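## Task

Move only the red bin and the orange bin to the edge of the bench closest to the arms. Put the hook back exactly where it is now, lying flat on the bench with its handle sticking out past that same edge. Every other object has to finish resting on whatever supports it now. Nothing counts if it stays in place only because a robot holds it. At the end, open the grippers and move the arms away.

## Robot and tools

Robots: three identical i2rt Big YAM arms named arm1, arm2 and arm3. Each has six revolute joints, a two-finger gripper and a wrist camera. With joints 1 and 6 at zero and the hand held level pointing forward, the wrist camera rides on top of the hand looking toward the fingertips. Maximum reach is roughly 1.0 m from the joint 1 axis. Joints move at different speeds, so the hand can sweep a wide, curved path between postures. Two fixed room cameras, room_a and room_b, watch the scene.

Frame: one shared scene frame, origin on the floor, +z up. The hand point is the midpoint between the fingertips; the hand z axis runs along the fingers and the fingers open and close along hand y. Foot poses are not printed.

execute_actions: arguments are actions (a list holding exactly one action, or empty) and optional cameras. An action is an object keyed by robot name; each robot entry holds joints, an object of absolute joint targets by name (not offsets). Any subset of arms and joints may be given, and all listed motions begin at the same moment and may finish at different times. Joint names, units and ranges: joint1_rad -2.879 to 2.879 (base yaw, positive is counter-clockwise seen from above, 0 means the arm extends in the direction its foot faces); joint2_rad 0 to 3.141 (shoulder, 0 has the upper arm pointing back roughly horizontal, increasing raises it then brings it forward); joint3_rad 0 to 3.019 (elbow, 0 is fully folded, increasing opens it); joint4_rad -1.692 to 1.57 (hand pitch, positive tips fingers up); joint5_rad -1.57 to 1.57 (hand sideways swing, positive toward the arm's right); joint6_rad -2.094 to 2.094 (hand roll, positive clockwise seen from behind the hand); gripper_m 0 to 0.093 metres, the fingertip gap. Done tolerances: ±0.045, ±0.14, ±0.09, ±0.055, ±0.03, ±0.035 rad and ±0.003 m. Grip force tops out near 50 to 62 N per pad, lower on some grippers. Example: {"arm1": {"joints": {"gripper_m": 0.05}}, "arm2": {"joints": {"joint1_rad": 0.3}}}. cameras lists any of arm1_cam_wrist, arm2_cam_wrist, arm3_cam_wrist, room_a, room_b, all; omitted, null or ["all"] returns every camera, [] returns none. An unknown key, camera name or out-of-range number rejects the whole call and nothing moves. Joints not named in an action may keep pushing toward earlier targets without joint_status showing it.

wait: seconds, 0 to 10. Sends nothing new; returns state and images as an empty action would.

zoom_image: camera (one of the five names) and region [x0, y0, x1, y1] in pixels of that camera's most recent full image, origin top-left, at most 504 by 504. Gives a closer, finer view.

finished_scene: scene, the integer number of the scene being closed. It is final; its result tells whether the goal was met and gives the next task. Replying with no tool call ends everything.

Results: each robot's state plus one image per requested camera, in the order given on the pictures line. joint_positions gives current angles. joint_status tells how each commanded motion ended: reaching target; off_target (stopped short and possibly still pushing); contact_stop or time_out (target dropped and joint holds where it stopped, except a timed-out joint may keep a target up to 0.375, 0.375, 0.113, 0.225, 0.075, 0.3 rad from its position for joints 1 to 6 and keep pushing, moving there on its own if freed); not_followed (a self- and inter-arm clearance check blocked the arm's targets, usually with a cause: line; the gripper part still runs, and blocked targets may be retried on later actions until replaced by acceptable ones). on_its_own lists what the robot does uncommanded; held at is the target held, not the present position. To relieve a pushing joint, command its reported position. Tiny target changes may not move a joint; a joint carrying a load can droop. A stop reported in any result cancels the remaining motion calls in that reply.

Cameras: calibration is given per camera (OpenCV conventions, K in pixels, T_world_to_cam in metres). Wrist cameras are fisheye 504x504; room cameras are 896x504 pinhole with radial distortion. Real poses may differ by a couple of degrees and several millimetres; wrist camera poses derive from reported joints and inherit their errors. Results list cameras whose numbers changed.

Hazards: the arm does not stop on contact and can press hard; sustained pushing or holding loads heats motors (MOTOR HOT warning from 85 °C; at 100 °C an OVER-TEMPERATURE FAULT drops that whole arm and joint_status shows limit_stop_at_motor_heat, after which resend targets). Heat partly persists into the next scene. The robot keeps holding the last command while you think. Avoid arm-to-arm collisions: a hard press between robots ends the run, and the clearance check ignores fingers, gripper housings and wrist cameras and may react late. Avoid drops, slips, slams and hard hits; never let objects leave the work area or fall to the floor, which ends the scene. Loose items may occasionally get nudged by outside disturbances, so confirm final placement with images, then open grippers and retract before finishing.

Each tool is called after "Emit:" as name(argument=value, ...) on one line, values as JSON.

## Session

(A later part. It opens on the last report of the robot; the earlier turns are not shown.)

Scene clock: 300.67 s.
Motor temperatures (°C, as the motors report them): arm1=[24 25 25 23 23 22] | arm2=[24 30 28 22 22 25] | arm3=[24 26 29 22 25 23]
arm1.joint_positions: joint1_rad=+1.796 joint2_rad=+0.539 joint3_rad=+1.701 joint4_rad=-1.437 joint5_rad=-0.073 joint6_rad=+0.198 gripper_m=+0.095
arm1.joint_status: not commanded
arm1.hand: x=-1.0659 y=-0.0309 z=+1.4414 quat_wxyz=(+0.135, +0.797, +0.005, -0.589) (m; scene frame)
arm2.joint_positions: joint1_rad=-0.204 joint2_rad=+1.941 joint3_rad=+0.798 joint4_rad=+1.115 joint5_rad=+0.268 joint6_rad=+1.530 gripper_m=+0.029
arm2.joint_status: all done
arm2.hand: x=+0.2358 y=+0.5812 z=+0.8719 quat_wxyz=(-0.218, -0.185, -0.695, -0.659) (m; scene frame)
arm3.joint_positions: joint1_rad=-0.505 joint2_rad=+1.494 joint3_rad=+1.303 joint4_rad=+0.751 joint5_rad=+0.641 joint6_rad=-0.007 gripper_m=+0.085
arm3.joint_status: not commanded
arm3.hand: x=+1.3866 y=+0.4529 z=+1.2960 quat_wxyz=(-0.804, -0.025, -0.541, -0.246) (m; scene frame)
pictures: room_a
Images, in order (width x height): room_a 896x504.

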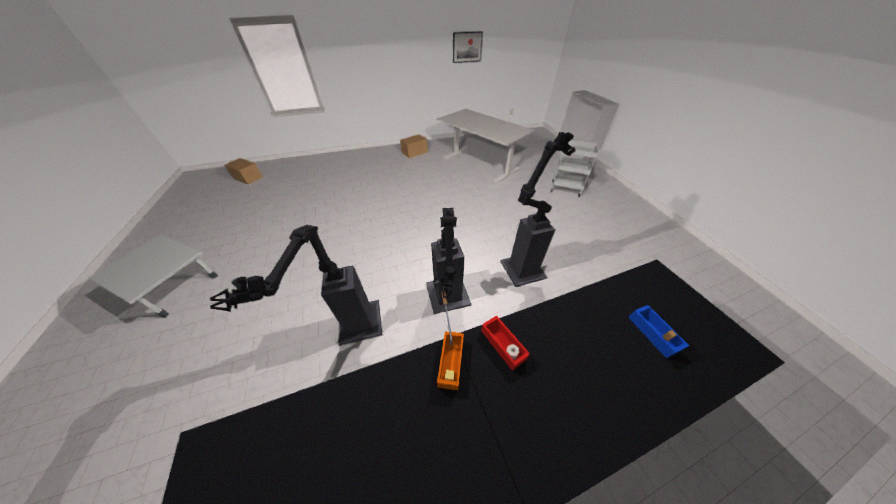

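Emit:
execute_actions(actions=[{"arm2":{"joints":{"joint3_rad":1.15}}}], cameras=["room_a"])

Emit:
execute_actions(actions=[{"arm2":{"joints":{"joint3_rad":1.83,"joint2_rad":2.1,"joint4_rad":0.78}}}], cameras=[])

Emit:
execute_actions(actions=[{"arm2":{"joints":{"joint1_rad":0.75,"joint5_rad":0.645,"joint6_rad":-0.01}}}], cameras=[])

Emit:
execute_actions(actions=[{"arm2":{"joints":{"joint2_rad":2.4}}}], cameras=[])

Emit:
execute_actions(actions=[{"arm2":{"joints":{"joint2_rad":2.545}}}], cameras=["room_a","arm2_cam_wrist"])

Scene clock: 315.40 s.
Motor temperatures (°C, as the motors report them): arm1=[24 25 25 23 23 22] | arm2=[24 30 27 22 22 25] | arm3=[24 26 29 22 25 23]
arm1.joint_positions: joint1_rad=+1.796 joint2_rad=+0.539 joint3_rad=+1.701 joint4_rad=-1.437 joint5_rad=-0.073 joint6_rad=+0.198 gripper_m=+0.095
arm1.joint_status: not commanded
arm1.hand: x=-1.0659 y=-0.0309 z=+1.4414 quat_wxyz=(+0.135, +0.797, +0.005, -0.589) (m; scene frame)
arm2.joint_positions: joint1_rad=-0.204 joint2_rad=+1.958 joint3_rad=+1.107 joint4_rad=+1.093 joint5_rad=+0.269 joint6_rad=+1.521 gripper_m=+0.029
arm2.joint_status: all done
arm2.hand: x=+0.2635 y=+0.6704 z=+0.9913 quat_wxyz=(-0.224, -0.181, -0.597, -0.749) (m; scene frame)
arm3.joint_positions: joint1_rad=-0.505 joint2_rad=+1.494 joint3_rad=+1.303 joint4_rad=+0.751 joint5_rad=+0.641 joint6_rad=-0.007 gripper_m=+0.085
arm3.joint_status: not commanded
arm3.hand: x=+1.3866 y=+0.4529 z=+1.2960 quat_wxyz=(-0.804, -0.025, -0.541, -0.246) (m; scene frame)
pictures: room_a
Images, in order (width x height): room_a 896x504.

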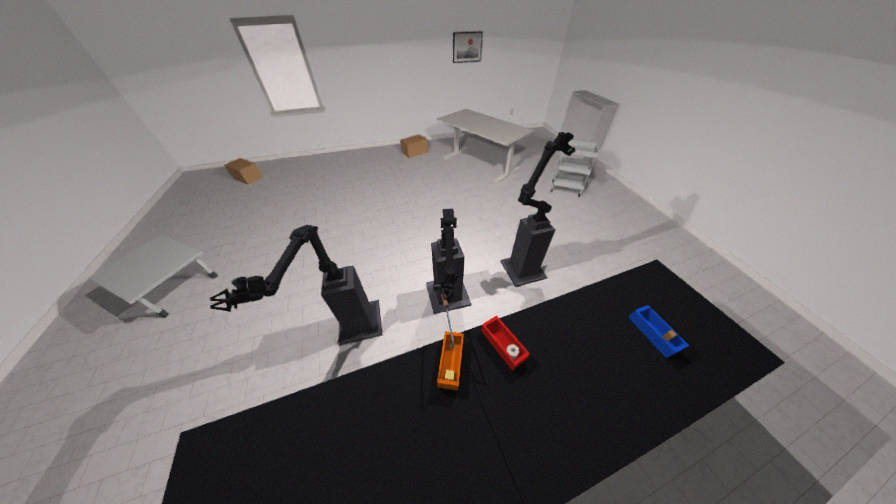

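Scene clock: 316.93 s.
Motor temperatures (°C, as the motors report them): arm1=[24 25 25 23 23 22] | arm2=[24 30 28 22 22 25] | arm3=[24 26 29 22 25 23]
arm1.joint_positions: joint1_rad=+1.796 joint2_rad=+0.539 joint3_rad=+1.701 joint4_rad=-1.437 joint5_rad=-0.073 joint6_rad=+0.198 gripper_m=+0.095
arm1.joint_status: not commanded
arm1.hand: x=-1.0659 y=-0.0309 z=+1.4414 quat_wxyz=(+0.135, +0.797, +0.005, -0.589) (m; scene frame)
arm2.joint_positions: joint1_rad=-0.204 joint2_rad=+2.141 joint3_rad=+1.768 joint4_rad=+0.746 joint5_rad=+0.269 joint6_rad=+1.518 gripper_m=+0.029
arm2.joint_status: all done
arm2.hand: x=+0.3088 y=+0.8152 z=+1.1244 quat_wxyz=(-0.225, -0.178, -0.545, -0.788) (m; scene frame)
arm3.joint_positions: joint1_rad=-0.505 joint2_rad=+1.494 joint3_rad=+1.303 joint4_rad=+0.751 joint5_rad=+0.641 joint6_rad=-0.007 gripper_m=+0.085
arm3.joint_status: not commanded
arm3.hand: x=+1.3866 y=+0.4529 z=+1.2960 quat_wxyz=(-0.804, -0.025, -0.541, -0.246) (m; scene frame)
pictures: none
No camera images: the call's "cameras" was empty. Leave "cameras" out to get every camera's image.

Scene clock: 319.20 s.
Motor temperatures (°C, as the motors report them): arm1=[24 25 25 23 23 22] | arm2=[24 30 28 22 22 25] | arm3=[24 25 29 22 25 23]
arm1.joint_positions: joint1_rad=+1.796 joint2_rad=+0.539 joint3_rad=+1.701 joint4_rad=-1.437 joint5_rad=-0.073 joint6_rad=+0.198 gripper_m=+0.095
arm1.joint_status: not commanded
arm1.hand: x=-1.0659 y=-0.0309 z=+1.4414 quat_wxyz=(+0.135, +0.797, +0.005, -0.589) (m; scene frame)
arm2.joint_positions: joint1_rad=+0.748 joint2_rad=+2.149 joint3_rad=+1.768 joint4_rad=+0.746 joint5_rad=+0.652 joint6_rad=-0.003 gripper_m=+0.030
arm2.joint_status: all done
arm2.hand: x=-0.4157 y=+0.7411 z=+1.1052 quat_wxyz=(-0.511, +0.368, -0.479, -0.611) (m; scene frame)
arm3.joint_positions: joint1_rad=-0.505 joint2_rad=+1.494 joint3_rad=+1.303 joint4_rad=+0.751 joint5_rad=+0.641 joint6_rad=-0.007 gripper_m=+0.085
arm3.joint_status: not commanded
arm3.hand: x=+1.3866 y=+0.4529 z=+1.2960 quat_wxyz=(-0.804, -0.025, -0.541, -0.246) (m; scene frame)
pictures: none
No camera images: the call's "cameras" was empty. Leave "cameras" out to get every camera's image.

Scene clock: 320.83 s.
Motor temperatures (°C, as the motors report them): arm1=[24 25 25 23 23 22] | arm2=[24 30 28 22 22 25] | arm3=[24 25 29 22 25 23]
arm1.joint_positions: joint1_rad=+1.796 joint2_rad=+0.539 joint3_rad=+1.701 joint4_rad=-1.437 joint5_rad=-0.073 joint6_rad=+0.198 gripper_m=+0.095
arm1.joint_status: not commanded
arm1.hand: x=-1.0659 y=-0.0309 z=+1.4414 quat_wxyz=(+0.135, +0.797, +0.005, -0.589) (m; scene frame)
arm2.joint_positions: joint1_rad=+0.748 joint2_rad=+2.458 joint3_rad=+1.789 joint4_rad=+0.758 joint5_rad=+0.644 joint6_rad=-0.011 gripper_m=+0.030
arm2.joint_status: all done
arm2.hand: x=-0.4344 y=+0.7621 z=+0.8600 quat_wxyz=(-0.505, +0.475, -0.496, -0.523) (m; scene frame)
arm3.joint_positions: joint1_rad=-0.505 joint2_rad=+1.494 joint3_rad=+1.303 joint4_rad=+0.751 joint5_rad=+0.641 joint6_rad=-0.007 gripper_m=+0.085
arm3.joint_status: not commanded
arm3.hand: x=+1.3866 y=+0.4529 z=+1.2960 quat_wxyz=(-0.804, -0.025, -0.541, -0.246) (m; scene frame)
pictures: none
No camera images: the call's "cameras" was empty. Leave "cameras" out to get every camera's image.

Scene clock: 321.70 s.
Motor temperatures (°C, as the motors report them): arm1=[24 25 25 23 23 22] | arm2=[24 30 28 22 22 25] | arm3=[24 25 29 22 25 23]
arm1.joint_positions: joint1_rad=+1.796 joint2_rad=+0.539 joint3_rad=+1.701 joint4_rad=-1.437 joint5_rad=-0.073 joint6_rad=+0.198 gripper_m=+0.095
arm1.joint_status: not commanded
arm1.hand: x=-1.0659 y=-0.0309 z=+1.4414 quat_wxyz=(+0.135, +0.797, +0.005, -0.589) (m; scene frame)
arm2.joint_positions: joint1_rad=+0.748 joint2_rad=+2.552 joint3_rad=+1.791 joint4_rad=+0.777 joint5_rad=+0.643 joint6_rad=-0.010 gripper_m=+0.030
arm2.joint_status: all done
arm2.hand: x=-0.4306 y=+0.7562 z=+0.7864 quat_wxyz=(-0.501, +0.501, -0.499, -0.498) (m; scene frame)
arm3.joint_positions: joint1_rad=-0.505 joint2_rad=+1.494 joint3_rad=+1.303 joint4_rad=+0.751 joint5_rad=+0.641 joint6_rad=-0.007 gripper_m=+0.085
arm3.joint_status: not commanded
arm3.hand: x=+1.3866 y=+0.4529 z=+1.2960 quat_wxyz=(-0.804, -0.025, -0.541, -0.246) (m; scene frame)
pictures: arm2_cam_wrist, room_a
camera_calibration (this result's frames):
arm2_cam_wrist: T_world_to_cam=[[0.999911, -0.00758855, -0.0109473, 0.446159], [-0.0133197, -0.577306, -0.816419, 1.08036], [-0.00012453, 0.816492, -0.577356, -0.0380415], [0, 0, 0, 1]] pos_world=[-0.431734, 0.658146, 0.864948]
Images, in order (width x height): arm2_cam_wrist 504x504, room_a 896x504.

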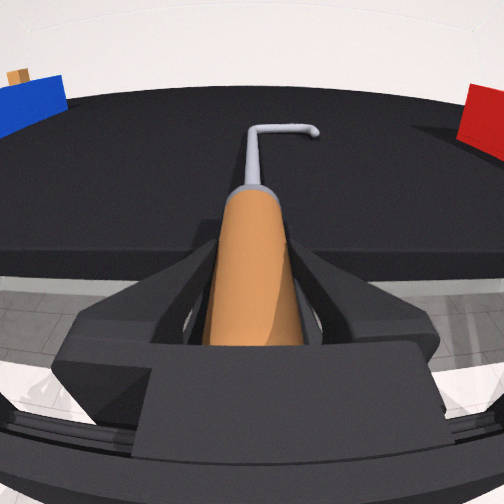

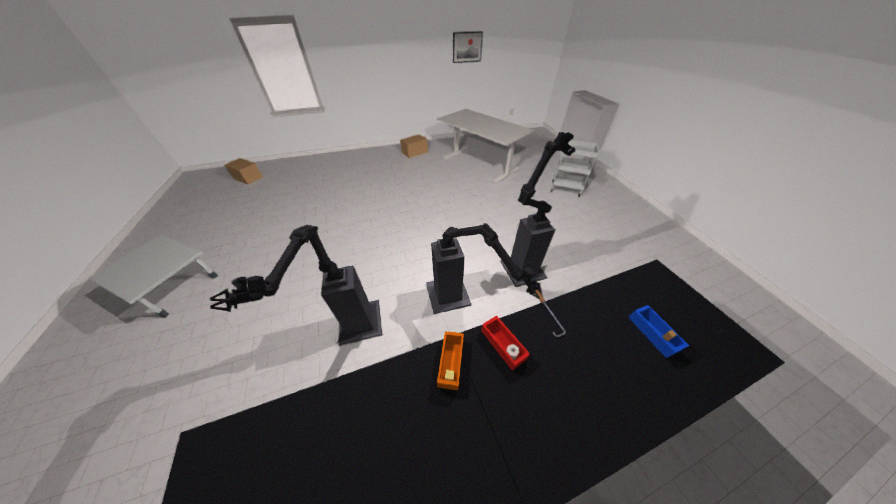

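Emit:
execute_actions(actions=[{"arm2":{"joints":{"gripper_m":0.09}}}], cameras=[])

Emit:
execute_actions(actions=[{"arm2":{"joints":{"joint2_rad":1.7,"joint3_rad":1.3}}}], cameras=["room_a"])

Scene clock: 324.53 s.
Motor temperatures (°C, as the motors report them): arm1=[24 25 25 23 23 22] | arm2=[24 30 28 22 22 25] | arm3=[24 25 29 22 25 23]
arm1.joint_positions: joint1_rad=+1.796 joint2_rad=+0.539 joint3_rad=+1.701 joint4_rad=-1.437 joint5_rad=-0.073 joint6_rad=+0.198 gripper_m=+0.095
arm1.joint_status: not commanded
arm1.hand: x=-1.0659 y=-0.0309 z=+1.4414 quat_wxyz=(+0.135, +0.797, +0.005, -0.589) (m; scene frame)
arm2.joint_positions: joint1_rad=+0.748 joint2_rad=+2.552 joint3_rad=+1.791 joint4_rad=+0.777 joint5_rad=+0.643 joint6_rad=-0.010 gripper_m=+0.090
arm2.joint_status: all done
arm2.hand: x=-0.4306 y=+0.7562 z=+0.7864 quat_wxyz=(-0.501, +0.501, -0.499, -0.498) (m; scene frame)
arm3.joint_positions: joint1_rad=-0.505 joint2_rad=+1.494 joint3_rad=+1.303 joint4_rad=+0.751 joint5_rad=+0.641 joint6_rad=-0.007 gripper_m=+0.085
arm3.joint_status: not commanded
arm3.hand: x=+1.3866 y=+0.4529 z=+1.2960 quat_wxyz=(-0.804, -0.025, -0.541, -0.246) (m; scene frame)
pictures: none
No camera images: the call's "cameras" was empty. Leave "cameras" out to get every camera's image.

Scene clock: 326.27 s.
Motor temperatures (°C, as the motors report them): arm1=[24 25 25 23 23 22] | arm2=[24 30 28 22 22 25] | arm3=[24 25 29 22 25 23]
arm1.joint_positions: joint1_rad=+1.796 joint2_rad=+0.539 joint3_rad=+1.701 joint4_rad=-1.437 joint5_rad=-0.073 joint6_rad=+0.198 gripper_m=+0.095
arm1.joint_status: not commanded
arm1.hand: x=-1.0659 y=-0.0309 z=+1.4414 quat_wxyz=(+0.135, +0.797, +0.005, -0.589) (m; scene frame)
arm2.joint_positions: joint1_rad=+0.748 joint2_rad=+1.701 joint3_rad=+1.290 joint4_rad=+0.779 joint5_rad=+0.644 joint6_rad=-0.010 gripper_m=+0.090
arm2.joint_status: all done
arm2.hand: x=-0.3266 y=+0.6202 z=+1.1850 quat_wxyz=(-0.512, +0.370, -0.475, -0.613) (m; scene frame)
arm3.joint_positions: joint1_rad=-0.505 joint2_rad=+1.494 joint3_rad=+1.303 joint4_rad=+0.751 joint5_rad=+0.641 joint6_rad=-0.007 gripper_m=+0.085
arm3.joint_status: not commanded
arm3.hand: x=+1.3866 y=+0.4529 z=+1.2960 quat_wxyz=(-0.804, -0.025, -0.541, -0.246) (m; scene frame)
pictures: room_a
Images, in order (width x height): room_a 896x504.

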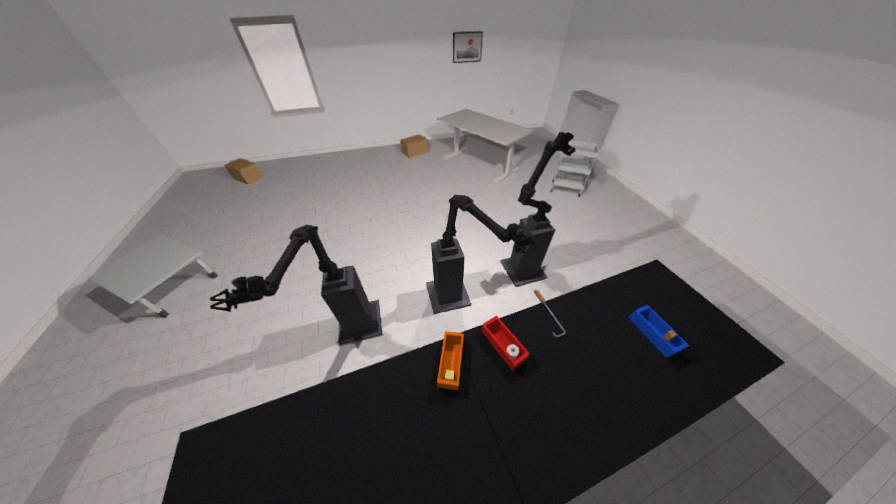

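Emit:
finished_scene(scene=1)

The scene is finished: the task was done.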